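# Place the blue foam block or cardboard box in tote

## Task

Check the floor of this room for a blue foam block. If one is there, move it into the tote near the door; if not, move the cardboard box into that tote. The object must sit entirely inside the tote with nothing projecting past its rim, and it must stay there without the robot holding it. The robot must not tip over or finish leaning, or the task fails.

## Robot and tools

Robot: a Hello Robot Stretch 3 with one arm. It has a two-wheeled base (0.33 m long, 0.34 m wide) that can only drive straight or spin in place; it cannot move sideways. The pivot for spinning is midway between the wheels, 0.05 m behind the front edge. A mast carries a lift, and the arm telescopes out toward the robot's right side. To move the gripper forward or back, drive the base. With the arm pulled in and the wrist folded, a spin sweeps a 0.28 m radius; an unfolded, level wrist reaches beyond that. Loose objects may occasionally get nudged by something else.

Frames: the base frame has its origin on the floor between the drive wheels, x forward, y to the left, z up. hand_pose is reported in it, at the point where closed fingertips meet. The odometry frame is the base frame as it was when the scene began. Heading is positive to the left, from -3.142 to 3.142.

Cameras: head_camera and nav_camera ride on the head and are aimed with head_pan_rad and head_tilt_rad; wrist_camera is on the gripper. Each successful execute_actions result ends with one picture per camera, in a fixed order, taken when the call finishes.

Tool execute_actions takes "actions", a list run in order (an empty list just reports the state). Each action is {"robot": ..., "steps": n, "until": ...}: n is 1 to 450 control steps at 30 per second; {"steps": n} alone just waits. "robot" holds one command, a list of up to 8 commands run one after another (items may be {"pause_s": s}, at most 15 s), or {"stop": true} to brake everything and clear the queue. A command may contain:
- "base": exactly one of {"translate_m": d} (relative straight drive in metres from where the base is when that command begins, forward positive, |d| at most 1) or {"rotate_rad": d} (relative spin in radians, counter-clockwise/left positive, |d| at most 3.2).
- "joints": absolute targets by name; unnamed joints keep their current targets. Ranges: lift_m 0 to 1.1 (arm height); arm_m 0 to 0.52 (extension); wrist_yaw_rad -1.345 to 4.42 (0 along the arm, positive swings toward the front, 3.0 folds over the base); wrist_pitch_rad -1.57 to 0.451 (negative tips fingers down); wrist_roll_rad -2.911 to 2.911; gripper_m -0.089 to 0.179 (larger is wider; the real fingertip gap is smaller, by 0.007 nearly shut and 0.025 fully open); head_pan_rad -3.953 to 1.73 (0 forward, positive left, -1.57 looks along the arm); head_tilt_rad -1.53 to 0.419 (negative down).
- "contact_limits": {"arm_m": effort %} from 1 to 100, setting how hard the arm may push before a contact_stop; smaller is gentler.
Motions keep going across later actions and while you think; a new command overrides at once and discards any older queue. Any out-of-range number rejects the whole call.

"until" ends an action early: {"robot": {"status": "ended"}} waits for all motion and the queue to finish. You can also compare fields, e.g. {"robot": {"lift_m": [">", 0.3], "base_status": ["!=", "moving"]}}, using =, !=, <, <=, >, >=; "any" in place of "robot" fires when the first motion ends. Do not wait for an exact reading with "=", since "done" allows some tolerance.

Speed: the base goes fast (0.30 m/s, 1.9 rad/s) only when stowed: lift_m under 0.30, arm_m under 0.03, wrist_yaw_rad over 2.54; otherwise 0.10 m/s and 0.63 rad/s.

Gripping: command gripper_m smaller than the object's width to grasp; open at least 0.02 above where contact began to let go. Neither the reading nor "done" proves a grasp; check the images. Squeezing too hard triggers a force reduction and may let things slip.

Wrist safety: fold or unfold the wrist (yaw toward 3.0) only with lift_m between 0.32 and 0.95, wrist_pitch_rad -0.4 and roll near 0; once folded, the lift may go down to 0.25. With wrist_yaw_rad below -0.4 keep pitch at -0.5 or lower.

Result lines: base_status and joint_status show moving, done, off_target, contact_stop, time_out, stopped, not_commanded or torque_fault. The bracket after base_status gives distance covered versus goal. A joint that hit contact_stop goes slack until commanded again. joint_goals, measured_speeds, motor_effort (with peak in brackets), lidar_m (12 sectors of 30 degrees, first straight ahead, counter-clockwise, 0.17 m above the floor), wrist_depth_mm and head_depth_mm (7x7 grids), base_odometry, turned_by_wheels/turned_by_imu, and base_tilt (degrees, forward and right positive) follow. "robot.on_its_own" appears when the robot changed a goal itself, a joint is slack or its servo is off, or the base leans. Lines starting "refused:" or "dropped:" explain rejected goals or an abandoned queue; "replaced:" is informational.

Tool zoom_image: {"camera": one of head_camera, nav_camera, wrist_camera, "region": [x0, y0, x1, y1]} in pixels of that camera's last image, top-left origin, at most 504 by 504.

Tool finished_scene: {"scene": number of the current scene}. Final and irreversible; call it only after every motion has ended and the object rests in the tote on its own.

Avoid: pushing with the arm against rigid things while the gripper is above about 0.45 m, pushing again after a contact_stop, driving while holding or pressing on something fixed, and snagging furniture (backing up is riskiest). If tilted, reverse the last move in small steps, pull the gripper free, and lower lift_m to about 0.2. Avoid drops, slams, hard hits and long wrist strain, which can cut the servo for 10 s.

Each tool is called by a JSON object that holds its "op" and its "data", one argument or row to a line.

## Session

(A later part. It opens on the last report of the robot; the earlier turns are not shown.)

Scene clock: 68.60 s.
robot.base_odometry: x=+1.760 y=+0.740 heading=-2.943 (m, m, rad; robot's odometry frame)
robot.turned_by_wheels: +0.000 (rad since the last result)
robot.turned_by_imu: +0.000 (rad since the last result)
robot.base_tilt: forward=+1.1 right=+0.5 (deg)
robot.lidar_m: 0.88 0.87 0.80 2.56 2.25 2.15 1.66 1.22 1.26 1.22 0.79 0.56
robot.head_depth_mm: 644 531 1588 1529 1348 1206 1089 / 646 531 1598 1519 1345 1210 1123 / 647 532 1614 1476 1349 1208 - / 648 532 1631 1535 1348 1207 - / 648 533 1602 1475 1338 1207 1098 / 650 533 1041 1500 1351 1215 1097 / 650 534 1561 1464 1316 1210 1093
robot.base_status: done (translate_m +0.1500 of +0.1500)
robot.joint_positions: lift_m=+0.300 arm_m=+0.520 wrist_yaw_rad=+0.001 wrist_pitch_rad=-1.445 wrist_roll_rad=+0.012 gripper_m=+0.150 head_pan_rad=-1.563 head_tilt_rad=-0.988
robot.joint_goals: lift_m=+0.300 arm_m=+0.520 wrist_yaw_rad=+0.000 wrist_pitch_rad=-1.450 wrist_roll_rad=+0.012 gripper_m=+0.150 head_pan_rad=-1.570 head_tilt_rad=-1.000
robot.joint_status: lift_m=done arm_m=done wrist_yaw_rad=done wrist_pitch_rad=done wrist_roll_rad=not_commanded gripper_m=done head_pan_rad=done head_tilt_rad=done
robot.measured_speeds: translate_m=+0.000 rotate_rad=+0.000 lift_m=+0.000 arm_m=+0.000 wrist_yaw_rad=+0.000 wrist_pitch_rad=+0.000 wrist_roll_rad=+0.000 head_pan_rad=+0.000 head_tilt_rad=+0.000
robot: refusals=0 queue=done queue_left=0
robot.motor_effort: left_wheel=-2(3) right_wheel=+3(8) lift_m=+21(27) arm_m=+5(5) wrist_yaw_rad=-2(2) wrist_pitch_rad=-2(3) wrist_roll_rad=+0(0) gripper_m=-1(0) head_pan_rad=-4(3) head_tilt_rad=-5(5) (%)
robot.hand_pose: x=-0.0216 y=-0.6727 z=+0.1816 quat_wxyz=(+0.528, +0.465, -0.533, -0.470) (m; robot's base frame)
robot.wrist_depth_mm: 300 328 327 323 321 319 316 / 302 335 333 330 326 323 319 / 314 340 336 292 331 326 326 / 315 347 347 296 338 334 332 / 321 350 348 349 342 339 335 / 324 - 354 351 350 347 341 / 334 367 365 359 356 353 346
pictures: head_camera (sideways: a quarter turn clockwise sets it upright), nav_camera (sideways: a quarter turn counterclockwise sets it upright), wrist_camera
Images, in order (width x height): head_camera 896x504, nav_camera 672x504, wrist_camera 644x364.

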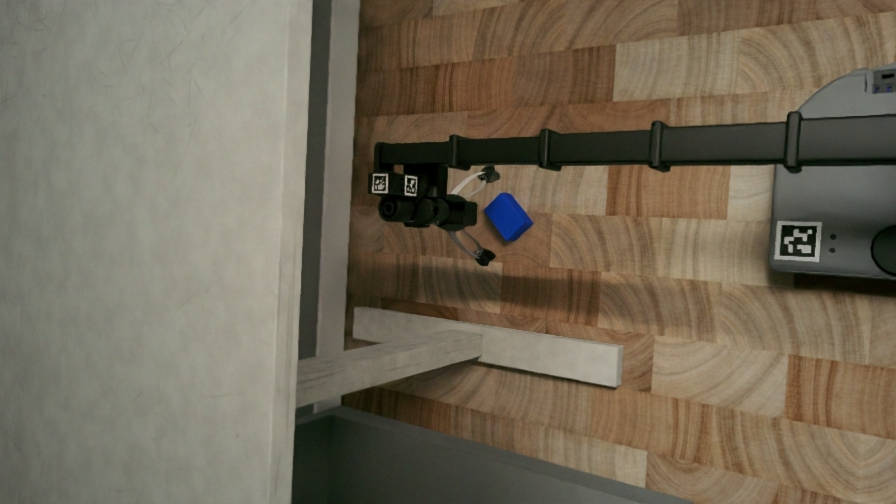

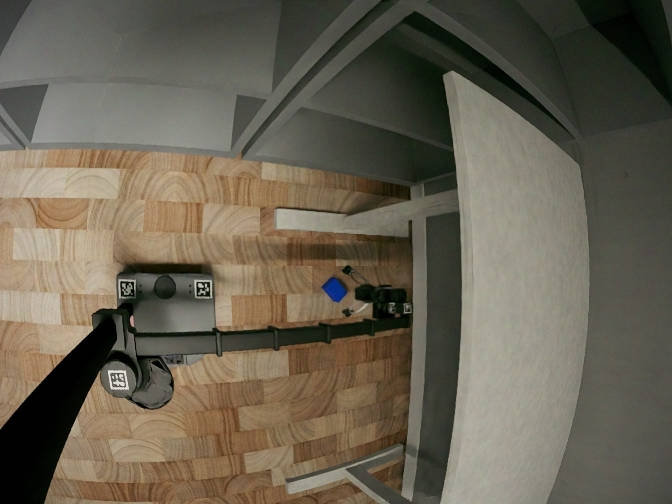

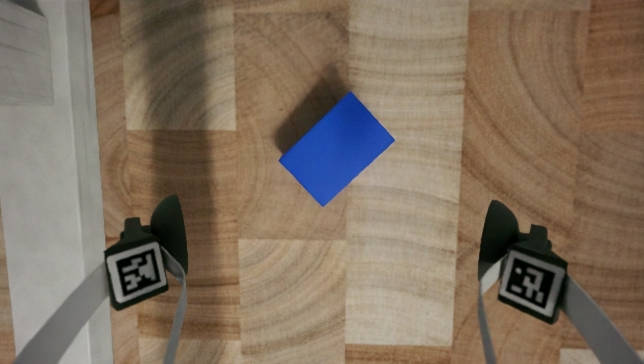

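{"op": "execute_actions", "data": {
  "actions": [
    {"robot":{"joints":{"wrist_pitch_rad":-1.1,"wrist_roll_rad":0.65,"lift_m":0.27}},"steps":450,"until":{"robot":{"status":"ended"}}}
  ]
}}

Scene clock: 70.13 s.
robot.base_odometry: x=+1.760 y=+0.740 heading=-2.943 (m, m, rad; robot's odometry frame)
robot.turned_by_wheels: +0.000 (rad since the last result)
robot.turned_by_imu: +0.000 (rad since the last result)
robot.base_tilt: forward=+1.1 right=+0.6 (deg)
robot.lidar_m: 0.88 0.87 0.80 2.56 2.25 2.15 1.65 1.21 1.26 1.21 0.79 0.56
robot.head_depth_mm: 646 531 1587 1524 1349 1211 1094 / 646 532 1607 1526 1351 1203 1123 / 648 533 1612 - 1349 1210 - / 647 533 1638 1528 1354 1208 - / 648 533 1605 1473 1336 1209 1095 / 650 534 1044 1497 1346 1208 1094 / 651 535 1571 1472 1321 1211 1091
robot.base_status: done (translate_m +0.1500 of +0.1500)
robot.joint_positions: lift_m=+0.270 arm_m=+0.520 wrist_yaw_rad=+0.001 wrist_pitch_rad=-1.111 wrist_roll_rad=+0.646 gripper_m=+0.150 head_pan_rad=-1.563 head_tilt_rad=-0.988
robot.joint_goals: lift_m=+0.270 arm_m=+0.520 wrist_yaw_rad=+0.000 wrist_pitch_rad=-1.100 wrist_roll_rad=+0.650 gripper_m=+0.150 head_pan_rad=-1.570 head_tilt_rad=-1.000
robot.joint_status: lift_m=done arm_m=done wrist_yaw_rad=done wrist_pitch_rad=done wrist_roll_rad=done gripper_m=done head_pan_rad=done head_tilt_rad=done
robot.measured_speeds: translate_m=+0.000 rotate_rad=+0.000 lift_m=+0.000 arm_m=+0.000 wrist_yaw_rad=+0.000 wrist_pitch_rad=+0.000 wrist_roll_rad=+0.000 head_pan_rad=+0.000 head_tilt_rad=+0.000
robot: refusals=0 queue=done queue_left=0
robot.motor_effort: left_wheel=-3(2) right_wheel=+3(3) lift_m=+21(20) arm_m=+5(6) wrist_yaw_rad=-2(2) wrist_pitch_rad=+6(6) wrist_roll_rad=+3(3) gripper_m=+1(2) head_pan_rad=-3(4) head_tilt_rad=-4(5) (%)
robot.hand_pose: x=-0.0215 y=-0.7566 z=+0.1685 quat_wxyz=(+0.380, +0.236, -0.760, -0.472) (m; robot's base frame)
robot.wrist_depth_mm: 426 449 404 368 342 314 292 / 471 437 397 359 329 307 285 / 428 424 382 351 323 298 279 / 406 411 373 342 317 291 273 / 396 376 362 332 274 292 269 / 426 370 352 324 265 287 260 / 299 330 346 319 288 275 259
pictures: head_camera (sideways: a quarter turn clockwise sets it upright), nav_camera (sideways: a quarter turn counterclockwise sets it upright), wrist_camera
Images, in order (width x height): head_camera 896x504, nav_camera 672x504, wrist_camera 644x364.

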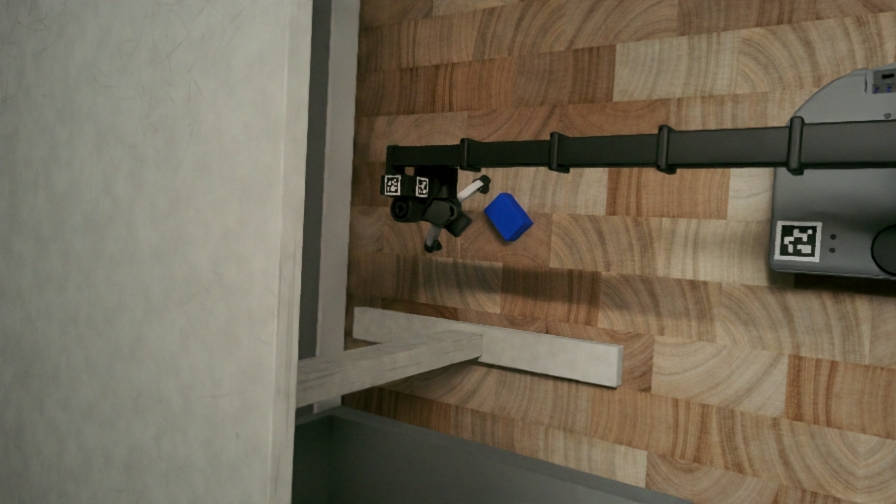

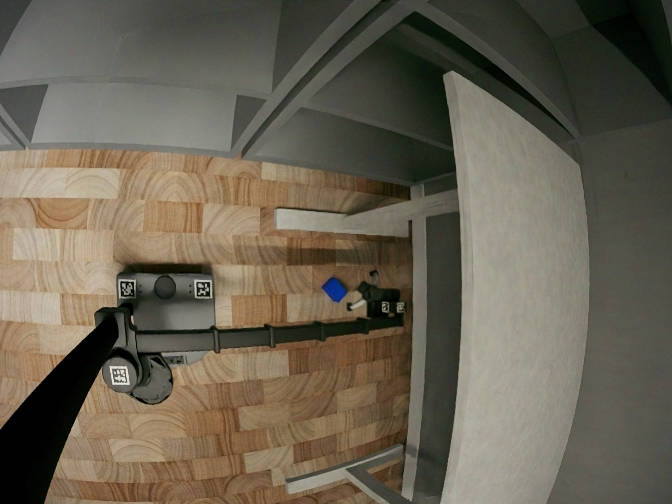

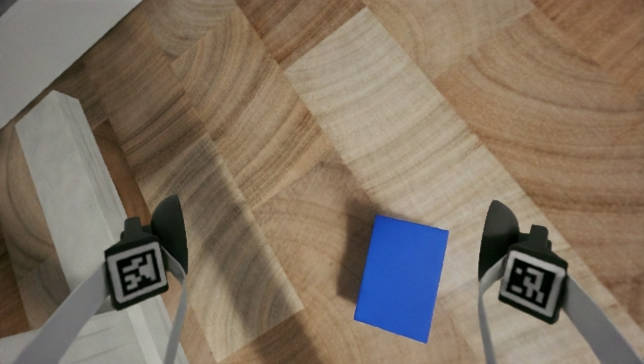

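{"op": "execute_actions", "data": {
  "actions": [
    {"robot":{"joints":{"arm_m":0.50,"lift_m":0.17}},"steps":450,"until":{"robot":{"status":"ended"}}}
  ]
}}

Scene clock: 72.03 s.
robot.base_odometry: x=+1.760 y=+0.740 heading=-2.943 (m, m, rad; robot's odometry frame)
robot.turned_by_wheels: +0.000 (rad since the last result)
robot.turned_by_imu: +0.000 (rad since the last result)
robot.base_tilt: forward=+0.9 right=+0.5 (deg)
robot.lidar_m: 0.88 0.87 0.80 2.56 2.25 2.15 1.66 1.21 1.26 1.21 0.79 0.56
robot.head_depth_mm: 645 531 1584 1526 1346 1199 1095 / 647 531 1604 1526 1345 1207 1123 / 648 532 1615 1582 1348 1207 - / 648 533 1633 1553 1351 1206 - / 649 533 1608 1475 1334 1207 1097 / 650 534 1042 1497 1347 1216 1095 / 650 533 1560 1469 1314 1211 1099
robot.base_status: done (translate_m +0.1500 of +0.1500)
robot.joint_positions: lift_m=+0.170 arm_m=+0.500 wrist_yaw_rad=+0.001 wrist_pitch_rad=-1.110 wrist_roll_rad=+0.646 gripper_m=+0.150 head_pan_rad=-1.563 head_tilt_rad=-0.988
robot.joint_goals: lift_m=+0.170 arm_m=+0.500 wrist_yaw_rad=+0.000 wrist_pitch_rad=-1.100 wrist_roll_rad=+0.650 gripper_m=+0.150 head_pan_rad=-1.570 head_tilt_rad=-1.000
robot.joint_status: lift_m=done arm_m=done wrist_yaw_rad=done wrist_pitch_rad=done wrist_roll_rad=done gripper_m=done head_pan_rad=done head_tilt_rad=done
robot.measured_speeds: translate_m=+0.000 rotate_rad=+0.000 lift_m=+0.000 arm_m=+0.000 wrist_yaw_rad=+0.000 wrist_pitch_rad=+0.000 wrist_roll_rad=+0.000 head_pan_rad=+0.000 head_tilt_rad=+0.000
robot: refusals=0 queue=done queue_left=0
robot.motor_effort: left_wheel=-3(3) right_wheel=+3(3) lift_m=+20(22) arm_m=-5(1) wrist_yaw_rad=-2(2) wrist_pitch_rad=+6(6) wrist_roll_rad=+3(3) gripper_m=+2(0) head_pan_rad=-3(4) head_tilt_rad=-4(4) (%)
robot.hand_pose: x=-0.0215 y=-0.7376 z=+0.0685 quat_wxyz=(+0.380, +0.235, -0.760, -0.472) (m; robot's base frame)
robot.wrist_depth_mm: 353 315 284 258 237 219 202 / 337 305 276 249 231 212 198 / 329 295 268 245 225 207 194 / 315 288 261 238 217 203 189 / 300 289 254 233 176 203 186 / 281 262 246 183 173 199 181 / 265 264 241 216 172 191 181
pictures: head_camera (sideways: a quarter turn clockwise sets it upright), nav_camera (sideways: a quarter turn counterclockwise sets it upright), wrist_camera
Images, in order (width x height): head_camera 896x504, nav_camera 672x504, wrist_camera 644x364.

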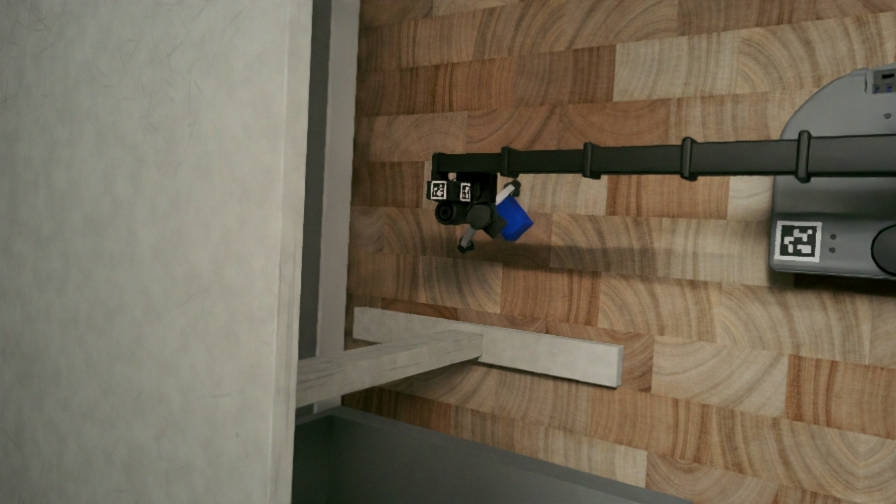

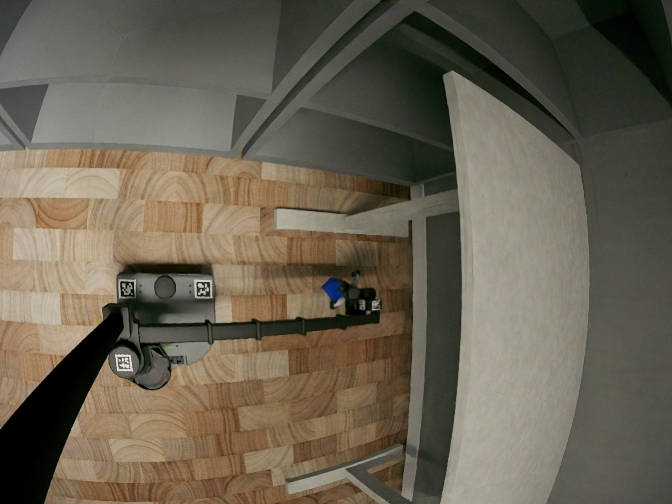

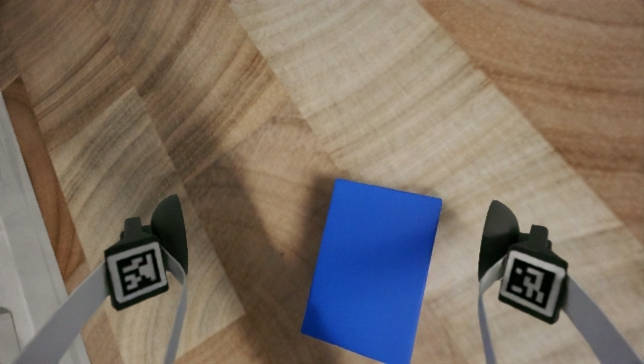

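{"op": "execute_actions", "data": {
  "actions": [
    {"robot":[{"joints":{"arm_m":0.48}},{"joints":{"lift_m":0.128}},{"joints":{"gripper_m":0.02}}],"steps":450,"until":{"robot":{"status":"ended"}}}
  ]
}}

Scene clock: 75.00 s.
robot.base_odometry: x=+1.760 y=+0.740 heading=-2.943 (m, m, rad; robot's odometry frame)
robot.turned_by_wheels: +0.000 (rad since the last result)
robot.turned_by_imu: +0.000 (rad since the last result)
robot.base_tilt: forward=+1.0 right=+0.4 (deg)
robot.lidar_m: 0.89 0.87 0.80 2.56 2.24 2.15 1.65 1.21 1.26 1.22 0.79 0.56
robot.head_depth_mm: 645 530 1584 1528 1347 1209 1092 / 647 532 1596 1530 1351 1205 1126 / 648 532 1616 1546 1353 1205 - / 650 533 1642 1528 1345 1211 - / 648 533 1609 1473 1339 1210 1097 / 650 535 1047 1508 1349 1210 1102 / 651 535 1566 1460 1315 1208 1100
robot.base_status: done (translate_m +0.1500 of +0.1500)
robot.joint_positions: lift_m=+0.132 arm_m=+0.480 wrist_yaw_rad=-0.002 wrist_pitch_rad=-1.110 wrist_roll_rad=+0.642 gripper_m=+0.150 head_pan_rad=-1.563 head_tilt_rad=-0.988
robot.joint_goals: lift_m=+0.132 arm_m=+0.480 wrist_yaw_rad=+0.000 wrist_pitch_rad=-1.100 wrist_roll_rad=+0.650 gripper_m=+0.150 head_pan_rad=-1.570 head_tilt_rad=-1.000
robot.joint_status: lift_m=contact_stop arm_m=done wrist_yaw_rad=done wrist_pitch_rad=done wrist_roll_rad=done gripper_m=done head_pan_rad=done head_tilt_rad=done
robot.measured_speeds: translate_m=+0.000 rotate_rad=+0.001 lift_m=+0.003 arm_m=-0.001 wrist_yaw_rad=-0.020 wrist_pitch_rad=+0.000 wrist_roll_rad=-0.024 head_pan_rad=+0.000 head_tilt_rad=+0.000
robot: refusals=0 queue=dropped queue_left=0
robot.on_its_own: lift_m is slack since a contact_stop, until your next command for it (your +0.128 is given up)
robot.motor_effort: left_wheel=-2(3) right_wheel=+1(3) lift_m=+14(22) arm_m=-2(3) wrist_yaw_rad=+2(2) wrist_pitch_rad=+5(5) wrist_roll_rad=+7(6) gripper_m=-4(5) head_pan_rad=-4(4) head_tilt_rad=-4(4) (%)
robot.hand_pose: x=-0.0218 y=-0.7174 z=+0.0306 quat_wxyz=(+0.380, +0.235, -0.760, -0.472) (m; robot's base frame)
robot.wrist_depth_mm: 298 268 241 219 199 185 171 / 286 259 232 212 194 180 167 / 275 250 227 203 188 176 163 / 265 242 220 154 148 172 161 / 257 242 213 150 175 171 157 / 249 221 209 146 174 168 151 / 234 223 202 147 171 161 153
pictures: head_camera (sideways: a quarter turn clockwise sets it upright), nav_camera (sideways: a quarter turn counterclockwise sets it upright), wrist_camera
dropped: robot: command 1 of its queue: lift_m: contact_stop
Images, in order (width x height): head_camera 896x504, nav_camera 672x504, wrist_camera 644x364.

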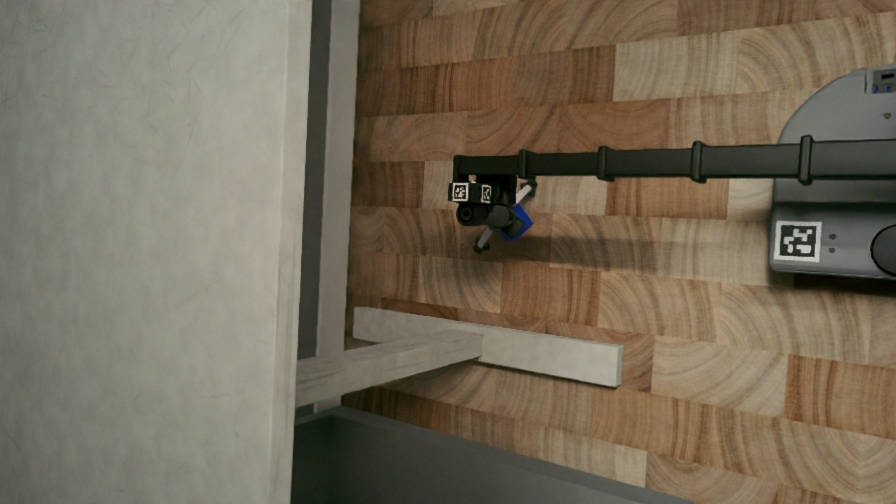

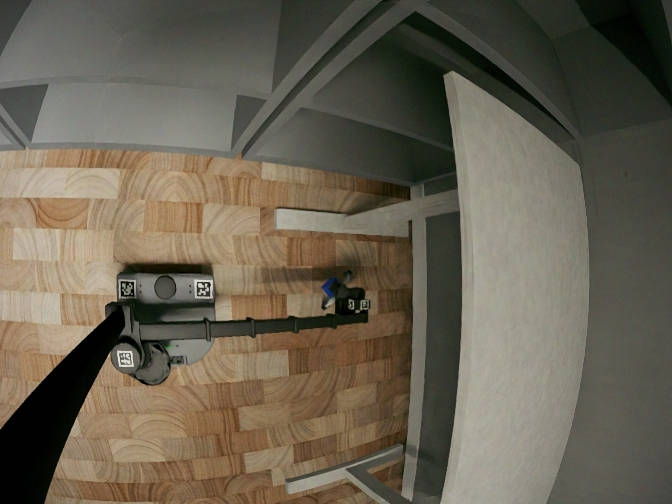

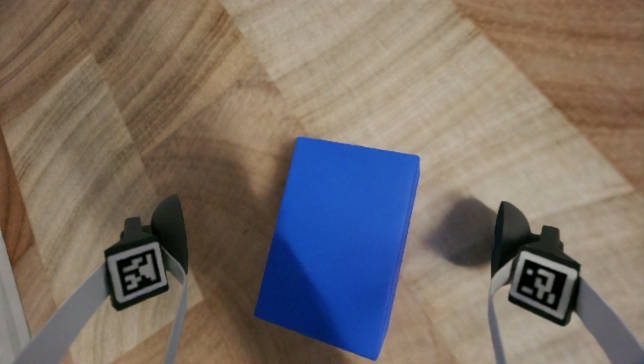

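Well positioned. Close and lift.

{"op": "execute_actions", "data": {
  "actions": [
    {"robot":[{"joints":{"lift_m":0.137,"gripper_m":0.02}},{"pause_s":0.5},{"joints":{"lift_m":0.35}},{"joints":{"arm_m":0.0,"wrist_roll_rad":0.0}}],"steps":450,"until":{"robot":{"status":"ended"}}}
  ]
}}

Scene clock: 84.80 s.
robot.base_odometry: x=+1.760 y=+0.740 heading=-2.943 (m, m, rad; robot's odometry frame)
robot.turned_by_wheels: +0.000 (rad since the last result)
robot.turned_by_imu: -0.034 (rad since the last result)
robot.base_tilt: forward=+1.1 right=+0.3 (deg)
robot.lidar_m: 0.78 0.90 0.80 2.56 2.64 2.16 1.65 1.21 1.27 1.21 0.79 0.56
robot.head_depth_mm: 643 531 1603 1527 1345 1207 1093 / 645 531 1613 1532 1352 1206 - / 646 531 1626 1523 1347 1236 - / 647 532 1633 1517 1348 1229 - / 648 533 1639 1503 1349 1208 1096 / 648 534 1061 1474 1335 1212 1096 / 650 532 1554 1475 1331 1213 1098
robot.base_status: done (translate_m +0.1500 of +0.1500)
robot.joint_positions: lift_m=+0.350 arm_m=+0.003 wrist_yaw_rad=-0.001 wrist_pitch_rad=-1.111 wrist_roll_rad=+0.003 gripper_m=+0.024 head_pan_rad=-1.563 head_tilt_rad=-0.989
robot.joint_goals: lift_m=+0.350 arm_m=+0.000 wrist_yaw_rad=+0.000 wrist_pitch_rad=-1.100 wrist_roll_rad=+0.000 gripper_m=+0.023 head_pan_rad=-1.570 head_tilt_rad=-1.000
robot.joint_status: lift_m=done arm_m=done wrist_yaw_rad=done wrist_pitch_rad=done wrist_roll_rad=done gripper_m=done head_pan_rad=done head_tilt_rad=done
robot.measured_speeds: translate_m=+0.000 rotate_rad=+0.000 lift_m=+0.000 arm_m=+0.000 wrist_yaw_rad=+0.000 wrist_pitch_rad=+0.000 wrist_roll_rad=+0.000 head_pan_rad=+0.000 head_tilt_rad=+0.000
robot: refusals=0 queue=done queue_left=0
robot.motor_effort: left_wheel=+0(19) right_wheel=+0(38) lift_m=+27(28) arm_m=-5(7) wrist_yaw_rad=+1(20) wrist_pitch_rad=+6(39) wrist_roll_rad=-2(19) gripper_m=-19(98) head_pan_rad=-3(3) head_tilt_rad=-4(4) (%)
robot.hand_pose: x=-0.0217 y=-0.2396 z=+0.2482 quat_wxyz=(+0.600, +0.372, -0.601, -0.374) (m; robot's base frame)
robot.wrist_depth_mm: 482 451 475 475 469 468 464 / 462 450 459 454 448 449 445 / 445 446 438 156 431 426 427 / 430 425 420 150 412 413 408 / 413 413 413 148 140 403 398 / 398 398 393 147 139 386 383 / 383 384 381 - - - 372
pictures: head_camera (sideways: a quarter turn clockwise sets it upright), nav_camera (sideways: a quarter turn counterclockwise sets it upright), wrist_camera
Images, in order (width x height): head_camera 896x504, nav_camera 672x504, wrist_camera 644x364.

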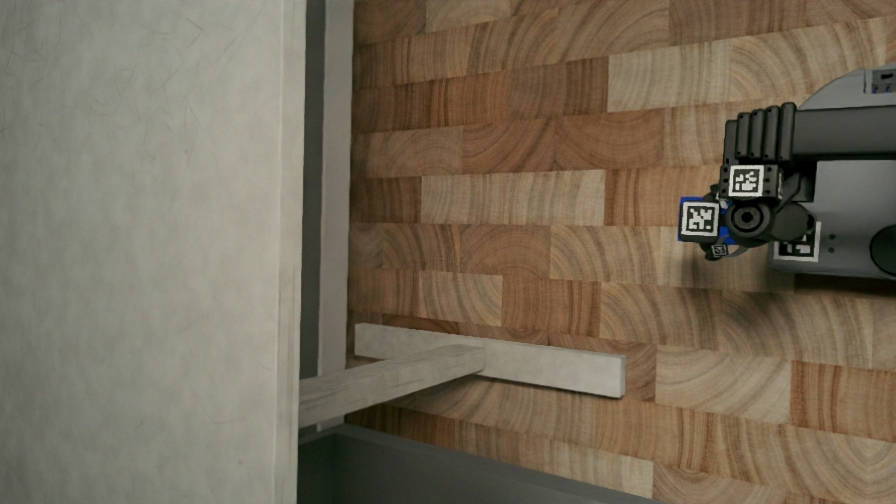

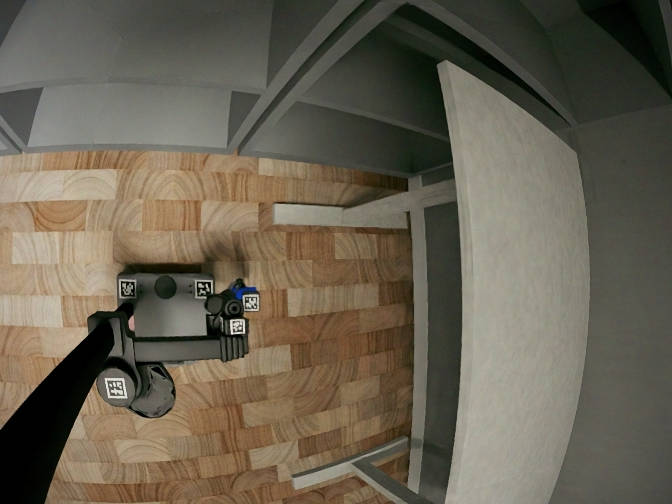

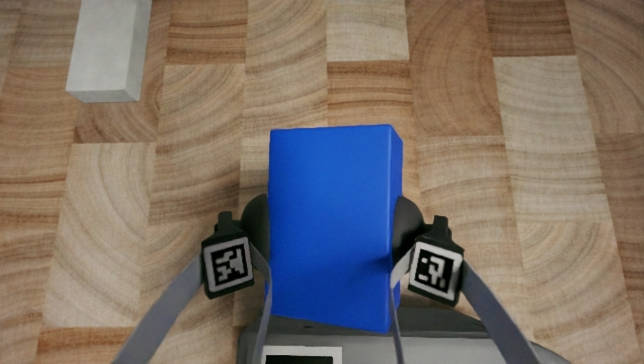

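{"op": "execute_actions", "data": {
  "actions": [
    {"robot":[{"joints":{"wrist_pitch_rad":-0.4,"head_pan_rad":0,"head_tilt_rad":-0.7}},{"joints":{"wrist_yaw_rad":3.0}},{"joints":{"lift_m":0.28}},{"base":{"rotate_rad":1.57}},{"base":{"translate_m":1.0}},{"base":{"translate_m":1.0}},{"base":{"rotate_rad":-1.57}}],"steps":450,"until":{"robot":{"status":"ended"}}},
    {"steps":200,"until":{"robot":{"status":"ended"}}}
  ]
}}

Scene clock: 105.93 s.
robot.base_odometry: x=+2.152 y=-1.221 heading=-2.943 (m, m, rad; robot's odometry frame)
robot.turned_by_wheels: +0.000 (rad since the last result)
robot.turned_by_imu: +0.003 (rad since the last result)
robot.base_tilt: forward=+1.1 right=+0.6 (deg)
robot.lidar_m: 2.26 0.80 0.57 0.55 0.57 0.76 1.68 1.69 2.32 2.28 1.33 0.62
robot.head_depth_mm: 2255 2518 2632 2015 1237 1228 1135 / 2245 2532 2618 2000 1614 1358 1173 / 2250 2528 2614 1991 1616 1348 1167 / 2252 2533 2509 1985 1610 1352 1169 / 2281 2551 2485 1998 1602 1353 1169 / 2170 2152 2193 1911 1607 1346 1162 / 1456 1472 1545 1570 1517 1346 1168
robot.base_status: done (rotate_rad -1.5699 of -1.5700)
robot.joint_positions: lift_m=+0.280 arm_m=+0.003 wrist_yaw_rad=+2.998 wrist_pitch_rad=-0.423 wrist_roll_rad=+0.003 gripper_m=+0.024 head_pan_rad=-0.007 head_tilt_rad=-0.704
robot.joint_goals: lift_m=+0.280 arm_m=+0.000 wrist_yaw_rad=+3.000 wrist_pitch_rad=-0.400 wrist_roll_rad=+0.000 gripper_m=+0.023 head_pan_rad=+0.000 head_tilt_rad=-0.700
robot.joint_status: lift_m=done arm_m=done wrist_yaw_rad=done wrist_pitch_rad=done wrist_roll_rad=done gripper_m=done head_pan_rad=done head_tilt_rad=done
robot.measured_speeds: translate_m=+0.000 rotate_rad=+0.000 lift_m=+0.000 arm_m=+0.000 wrist_yaw_rad=+0.000 wrist_pitch_rad=+0.000 wrist_roll_rad=+0.000 head_pan_rad=+0.000 head_tilt_rad=+0.000
robot: refusals=0 queue=done queue_left=0
robot.motor_effort: left_wheel=+2(9) right_wheel=-3(13) lift_m=+20(28) arm_m=-5(5) wrist_yaw_rad=+1(4) wrist_pitch_rad=+12(14) wrist_roll_rad=-2(2) gripper_m=-18(17) head_pan_rad=+3(43) head_tilt_rad=+2(20) (%)
robot.hand_pose: x=+0.0107 y=+0.0739 z=+0.2916 quat_wxyz=(+0.198, +0.701, +0.099, +0.678) (m; robot's base frame)
robot.wrist_depth_mm: 487 - 521 542 567 584 613 / 539 - 580 595 616 657 673 / 581 601 623 155 669 707 737 / 615 638 647 149 613 659 658 / 549 555 - 149 140 549 546 / 467 496 - 148 140 471 472 / - - - - 408 413 407
pictures: head_camera (sideways: a quarter turn clockwise sets it upright), nav_camera (sideways: a quarter turn counterclockwise sets it upright), wrist_camera
Images, in order (width x height): head_camera 896x504, nav_camera 672x504, wrist_camera 644x364.

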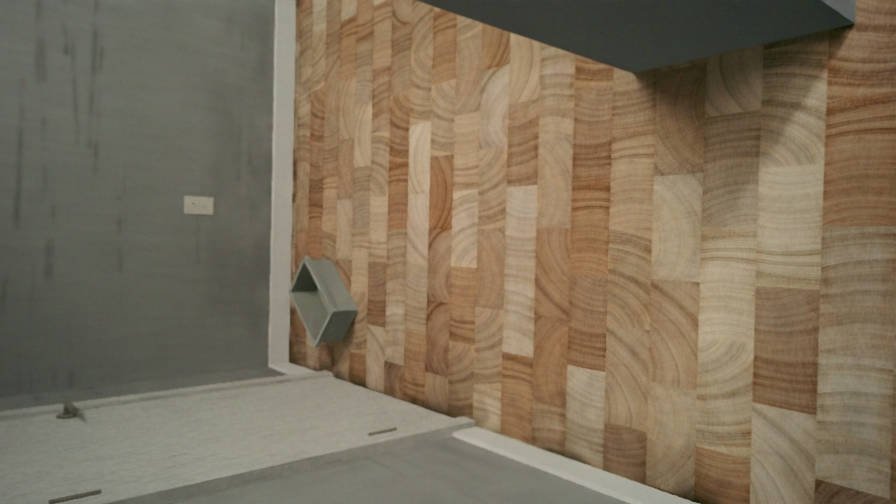

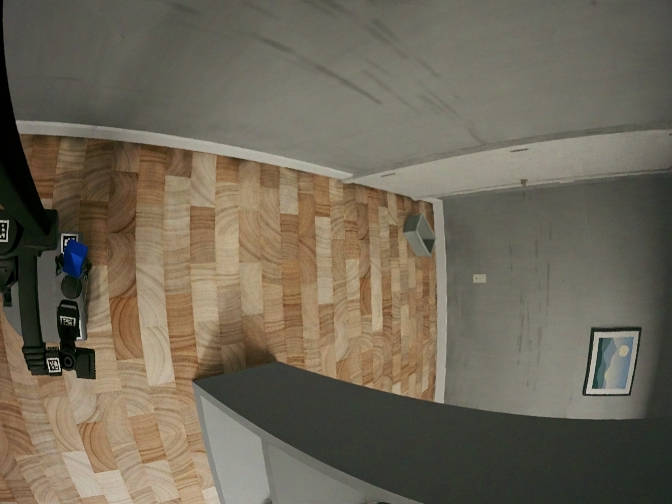

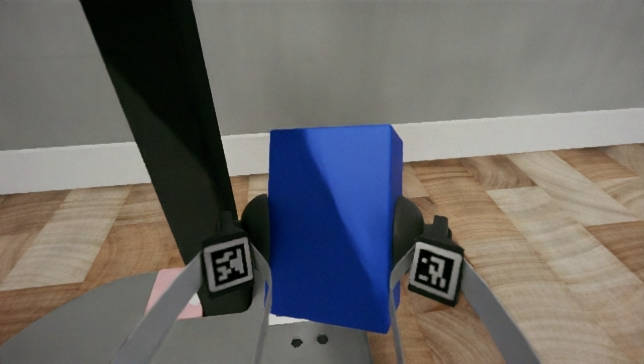

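{"op": "execute_actions", "data": {
  "actions": [
    {"robot":[{"base":{"translate_m":1.0}},{"base":{"translate_m":0.85}},{"base":{"rotate_rad":1.57}},{"joints":{"lift_m":0.4,"head_pan_rad":-1.57,"head_tilt_rad":-1.0},"base":{"translate_m":0.15}},{"joints":{"wrist_yaw_rad":0.0}},{"joints":{"wrist_pitch_rad":-1.4,"arm_m":0.2}}],"steps":450,"until":{"robot":{"status":"ended"}}},
    {"steps":200,"until":{"robot":{"status":"ended"}}}
  ]
}}

Scene clock: 126.13 s.
robot.base_odometry: x=+0.367 y=-1.733 heading=-1.373 (m, m, rad; robot's odometry frame)
robot.turned_by_wheels: +1.570 (rad since the last result)
robot.turned_by_imu: +1.593 (rad since the last result)
robot.base_tilt: forward=+1.1 right=+0.6 (deg)
robot.lidar_m: 0.42 0.43 0.57 1.59 1.17 1.32 3.06 1.15 0.83 0.79 0.59 0.44
robot.head_depth_mm: 705 836 1029 1342 1339 1208 1089 / 708 841 1037 1348 1355 1214 - / 712 845 1042 1362 - 1209 - / 715 851 1049 1365 1347 1188 - / 721 857 1057 1388 1346 1208 1097 / 722 860 1064 1402 1347 1191 1092 / 728 865 1041 1181 1162 1164 1084
robot.base_status: done (translate_m +0.1500 of +0.1500)
robot.joint_positions: lift_m=+0.400 arm_m=+0.200 wrist_yaw_rad=+0.001 wrist_pitch_rad=-1.396 wrist_roll_rad=+0.003 gripper_m=+0.024 head_pan_rad=-1.563 head_tilt_rad=-0.988
robot.joint_goals: lift_m=+0.400 arm_m=+0.200 wrist_yaw_rad=+0.000 wrist_pitch_rad=-1.400 wrist_roll_rad=+0.000 gripper_m=+0.023 head_pan_rad=-1.570 head_tilt_rad=-1.000
robot.joint_status: lift_m=done arm_m=done wrist_yaw_rad=done wrist_pitch_rad=done wrist_roll_rad=done gripper_m=done head_pan_rad=done head_tilt_rad=done
robot.measured_speeds: translate_m=+0.000 rotate_rad=+0.000 lift_m=+0.000 arm_m=+0.000 wrist_yaw_rad=+0.000 wrist_pitch_rad=+0.000 wrist_roll_rad=+0.000 head_pan_rad=+0.000 head_tilt_rad=+0.000
robot: refusals=0 queue=done queue_left=0
robot.motor_effort: left_wheel=-2(8) right_wheel=+3(13) lift_m=+27(27) arm_m=+5(5) wrist_yaw_rad=-2(4) wrist_pitch_rad=-2(11) wrist_roll_rad=-2(1) gripper_m=-19(18) head_pan_rad=-4(45) head_tilt_rad=-5(20) (%)
robot.hand_pose: x=-0.0216 y=-0.3655 z=+0.2820 quat_wxyz=(+0.541, +0.454, -0.542, -0.455) (m; robot's base frame)
robot.wrist_depth_mm: 443 439 385 427 424 423 417 / 447 438 406 428 430 430 423 / 450 365 435 155 429 430 426 / 451 437 442 149 437 433 433 / 353 433 444 148 140 437 431 / 456 356 452 147 139 439 432 / 468 463 457 149 447 445 439
pictures: head_camera (sideways: a quarter turn clockwise sets it upright), nav_camera (sideways: a quarter turn counterclockwise sets it upright), wrist_camera
Images, in order (width x height): head_camera 896x504, nav_camera 672x504, wrist_camera 644x364.

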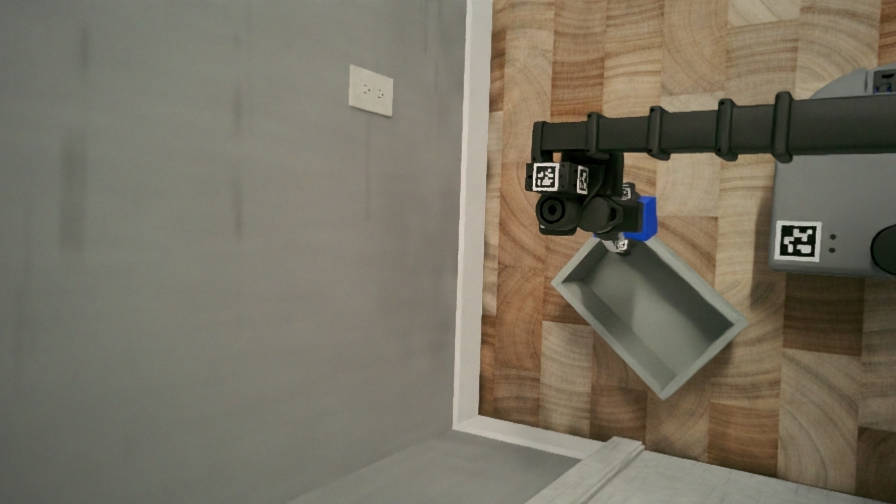

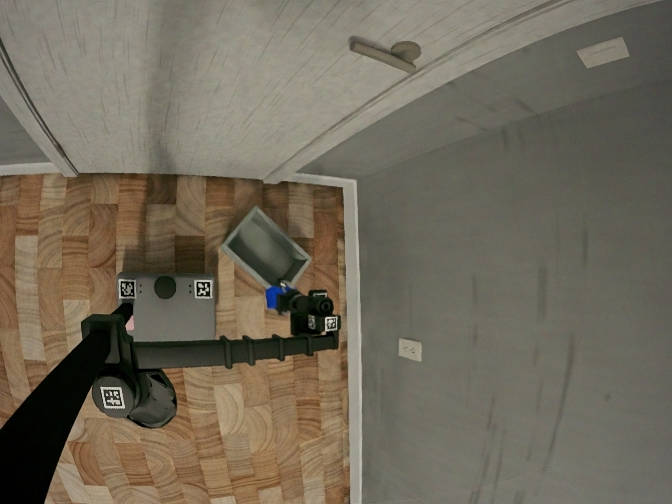

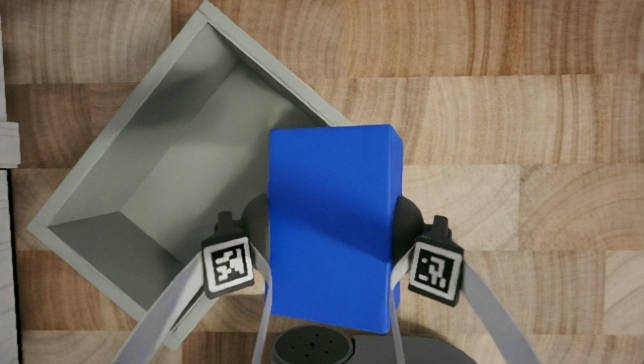

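{"op": "execute_actions", "data": {
  "actions": [
    {"robot":[{"base":{"translate_m":0.15},"joints":{"arm_m":0.25,"wrist_roll_rad":0.65}},{"joints":{"lift_m":0.25}}],"steps":450,"until":{"robot":{"status":"ended"}}}
  ]
}}

Scene clock: 131.60 s.
robot.base_odometry: x=+0.397 y=-1.880 heading=-1.373 (m, m, rad; robot's odometry frame)
robot.turned_by_wheels: +0.000 (rad since the last result)
robot.turned_by_imu: +0.000 (rad since the last result)
robot.base_tilt: forward=+1.1 right=+0.4 (deg)
robot.lidar_m: 0.27 0.28 0.37 1.04 1.17 1.32 3.20 1.15 0.83 0.79 0.39 0.28
robot.head_depth_mm: 704 833 1024 1328 1343 1208 1096 / 706 838 1030 1336 1349 1205 1127 / 709 843 1036 1349 1396 1190 - / 713 847 1045 1371 1368 1188 - / 716 850 1054 1381 1346 1194 1095 / 721 856 1004 1113 1078 1099 1065 / 698 748 759 698 735 750 768
robot.base_status: done (translate_m +0.1500 of +0.1500)
robot.joint_positions: lift_m=+0.250 arm_m=+0.250 wrist_yaw_rad=+0.001 wrist_pitch_rad=-1.396 wrist_roll_rad=+0.646 gripper_m=+0.024 head_pan_rad=-1.563 head_tilt_rad=-0.988
robot.joint_goals: lift_m=+0.250 arm_m=+0.250 wrist_yaw_rad=+0.000 wrist_pitch_rad=-1.400 wrist_roll_rad=+0.650 gripper_m=+0.023 head_pan_rad=-1.570 head_tilt_rad=-1.000
robot.joint_status: lift_m=done arm_m=done wrist_yaw_rad=done wrist_pitch_rad=done wrist_roll_rad=done gripper_m=done head_pan_rad=done head_tilt_rad=done
robot.measured_speeds: translate_m=+0.000 rotate_rad=+0.000 lift_m=+0.000 arm_m=+0.000 wrist_yaw_rad=+0.000 wrist_pitch_rad=+0.000 wrist_roll_rad=+0.000 head_pan_rad=+0.000 head_tilt_rad=+0.000
robot: refusals=0 queue=done queue_left=0
robot.motor_effort: left_wheel=-3(3) right_wheel=+3(8) lift_m=+20(28) arm_m=+5(3) wrist_yaw_rad=-2(2) wrist_pitch_rad=-1(2) wrist_roll_rad=+3(5) gripper_m=-20(19) head_pan_rad=-4(3) head_tilt_rad=-5(4) (%)
robot.hand_pose: x=-0.0216 y=-0.4152 z=+0.1323 quat_wxyz=(+0.342, +0.287, -0.685, -0.575) (m; robot's base frame)
robot.wrist_depth_mm: 314 303 181 186 178 170 153 / 320 308 206 279 272 222 166 / 325 314 213 154 275 226 164 / 327 316 197 150 276 219 260 / 332 322 312 149 140 214 263 / 331 326 203 147 139 191 268 / 308 332 217 303 289 219 272
pictures: head_camera (sideways: a quarter turn clockwise sets it upright), nav_camera (sideways: a quarter turn counterclockwise sets it upright), wrist_camera
Images, in order (width x height): head_camera 896x504, nav_camera 672x504, wrist_camera 644x364.

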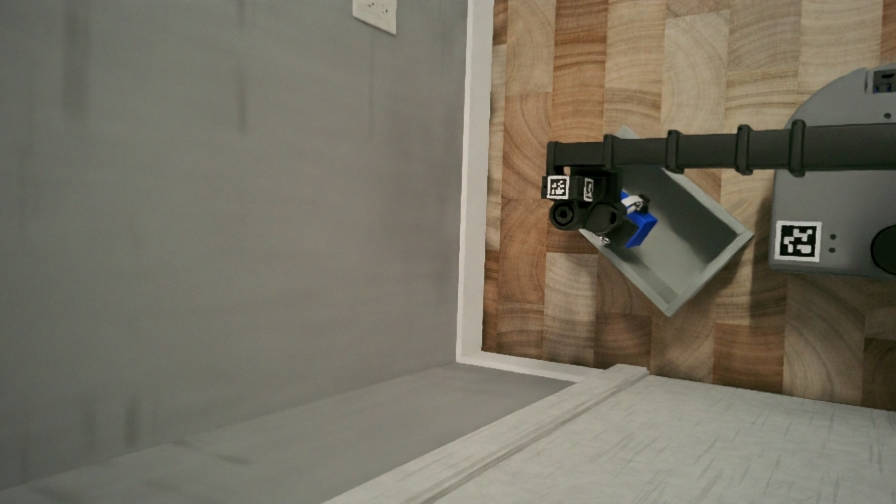

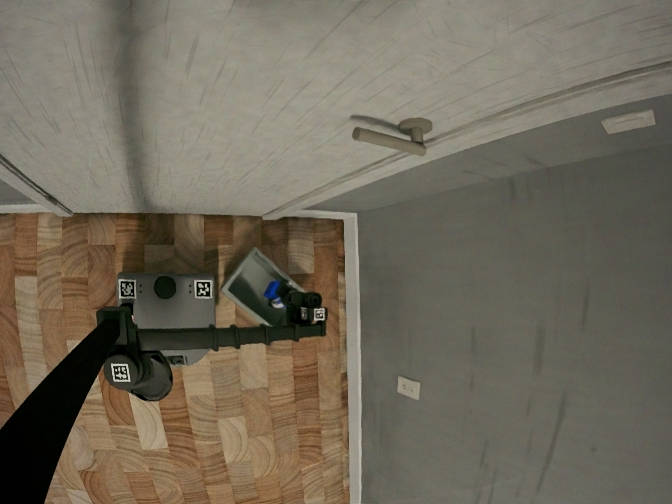

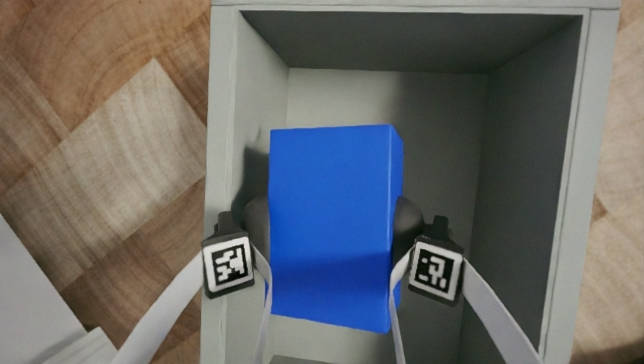

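{"op": "execute_actions", "data": {
  "actions": [
    {"robot":[{"base":{"translate_m":-0.03},"joints":{"arm_m":0.215}},{"joints":{"lift_m":0.18}},{"joints":{"gripper_m":0.075}},{"pause_s":0.3},{"joints":{"lift_m":0.4}}],"steps":450,"until":{"robot":{"status":"ended"}}}
  ]
}}

Scene clock: 138.83 s.
robot.base_odometry: x=+0.391 y=-1.851 heading=-1.373 (m, m, rad; robot's odometry frame)
robot.turned_by_wheels: +0.000 (rad since the last result)
robot.turned_by_imu: -0.001 (rad since the last result)
robot.base_tilt: forward=+1.0 right=+0.5 (deg)
robot.lidar_m: 0.30 0.31 0.42 1.15 1.17 1.32 3.18 1.15 0.83 0.79 0.43 0.31
robot.head_depth_mm: 706 834 1026 1328 1347 1203 1095 / 708 841 1028 1349 1356 1213 - / 710 841 1035 1356 - 1189 - / 713 849 1046 1371 1355 1196 - / 717 853 1055 1385 1350 1191 1098 / 722 858 1028 1230 1252 1171 1078 / 723 817 841 800 819 834 855
robot.base_status: done (translate_m -0.0300 of -0.0300)
robot.joint_positions: lift_m=+0.400 arm_m=+0.215 wrist_yaw_rad=+0.001 wrist_pitch_rad=-1.396 wrist_roll_rad=+0.646 gripper_m=+0.075 head_pan_rad=-1.563 head_tilt_rad=-0.988
robot.joint_goals: lift_m=+0.400 arm_m=+0.215 wrist_yaw_rad=+0.000 wrist_pitch_rad=-1.400 wrist_roll_rad=+0.650 gripper_m=+0.075 head_pan_rad=-1.570 head_tilt_rad=-1.000
robot.joint_status: lift_m=done arm_m=done wrist_yaw_rad=done wrist_pitch_rad=done wrist_roll_rad=done gripper_m=done head_pan_rad=done head_tilt_rad=done
robot.measured_speeds: translate_m=+0.000 rotate_rad=+0.000 lift_m=+0.000 arm_m=+0.000 wrist_yaw_rad=+0.000 wrist_pitch_rad=+0.000 wrist_roll_rad=+0.000 head_pan_rad=+0.000 head_tilt_rad=+0.000
robot: refusals=0 queue=done queue_left=0
robot.motor_effort: left_wheel=-2(6) right_wheel=+3(5) lift_m=+27(29) arm_m=-4(7) wrist_yaw_rad=-1(2) wrist_pitch_rad=-1(2) wrist_roll_rad=+3(3) gripper_m=+0(76) head_pan_rad=-3(4) head_tilt_rad=-4(4) (%)
robot.hand_pose: x=-0.0216 y=-0.3810 z=+0.2820 quat_wxyz=(+0.342, +0.287, -0.685, -0.575) (m; robot's base frame)
robot.wrist_depth_mm: 426 456 438 427 409 395 387 / 474 469 446 348 307 403 389 / 485 475 457 435 418 406 393 / 456 479 459 441 424 412 400 / 407 480 470 447 431 417 405 / 377 438 413 442 437 - - / 331 400 478 355 329 - -
pictures: head_camera (sideways: a quarter turn clockwise sets it upright), nav_camera (sideways: a quarter turn counterclockwise sets it upright), wrist_camera
Images, in order (width x height): head_camera 896x504, nav_camera 672x504, wrist_camera 644x364.

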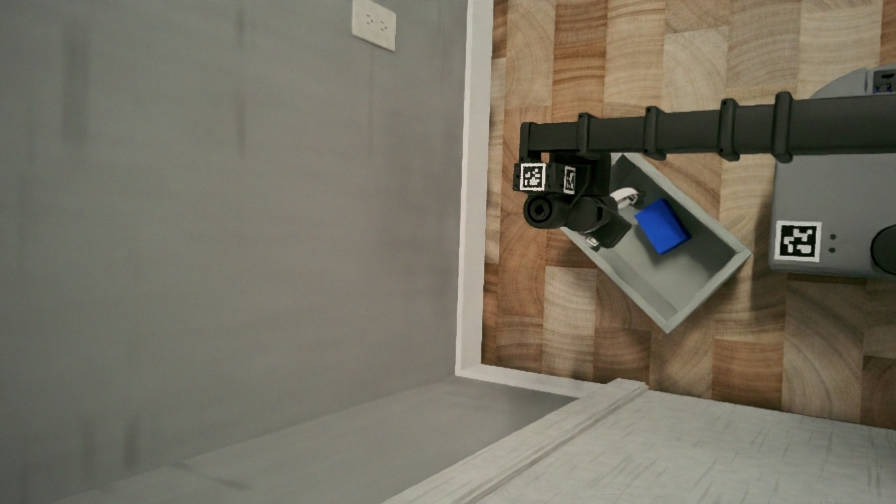

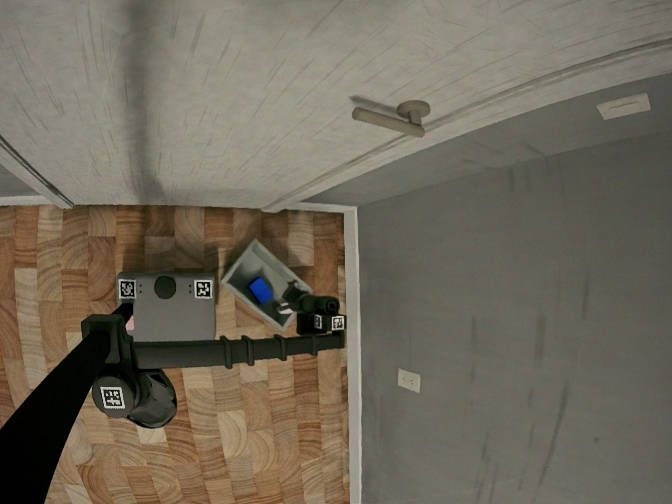

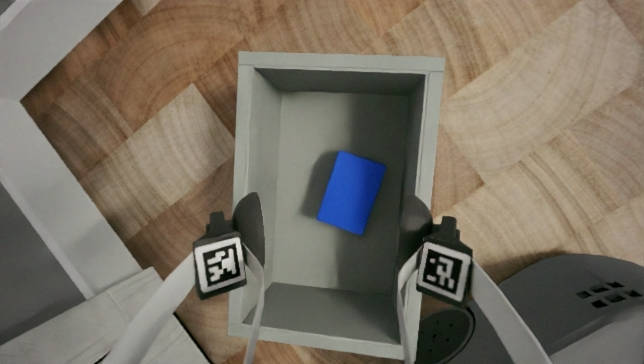

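{"op": "finished_scene", "data": {
  "scene": 1
}}

The scene is finished: the task was done.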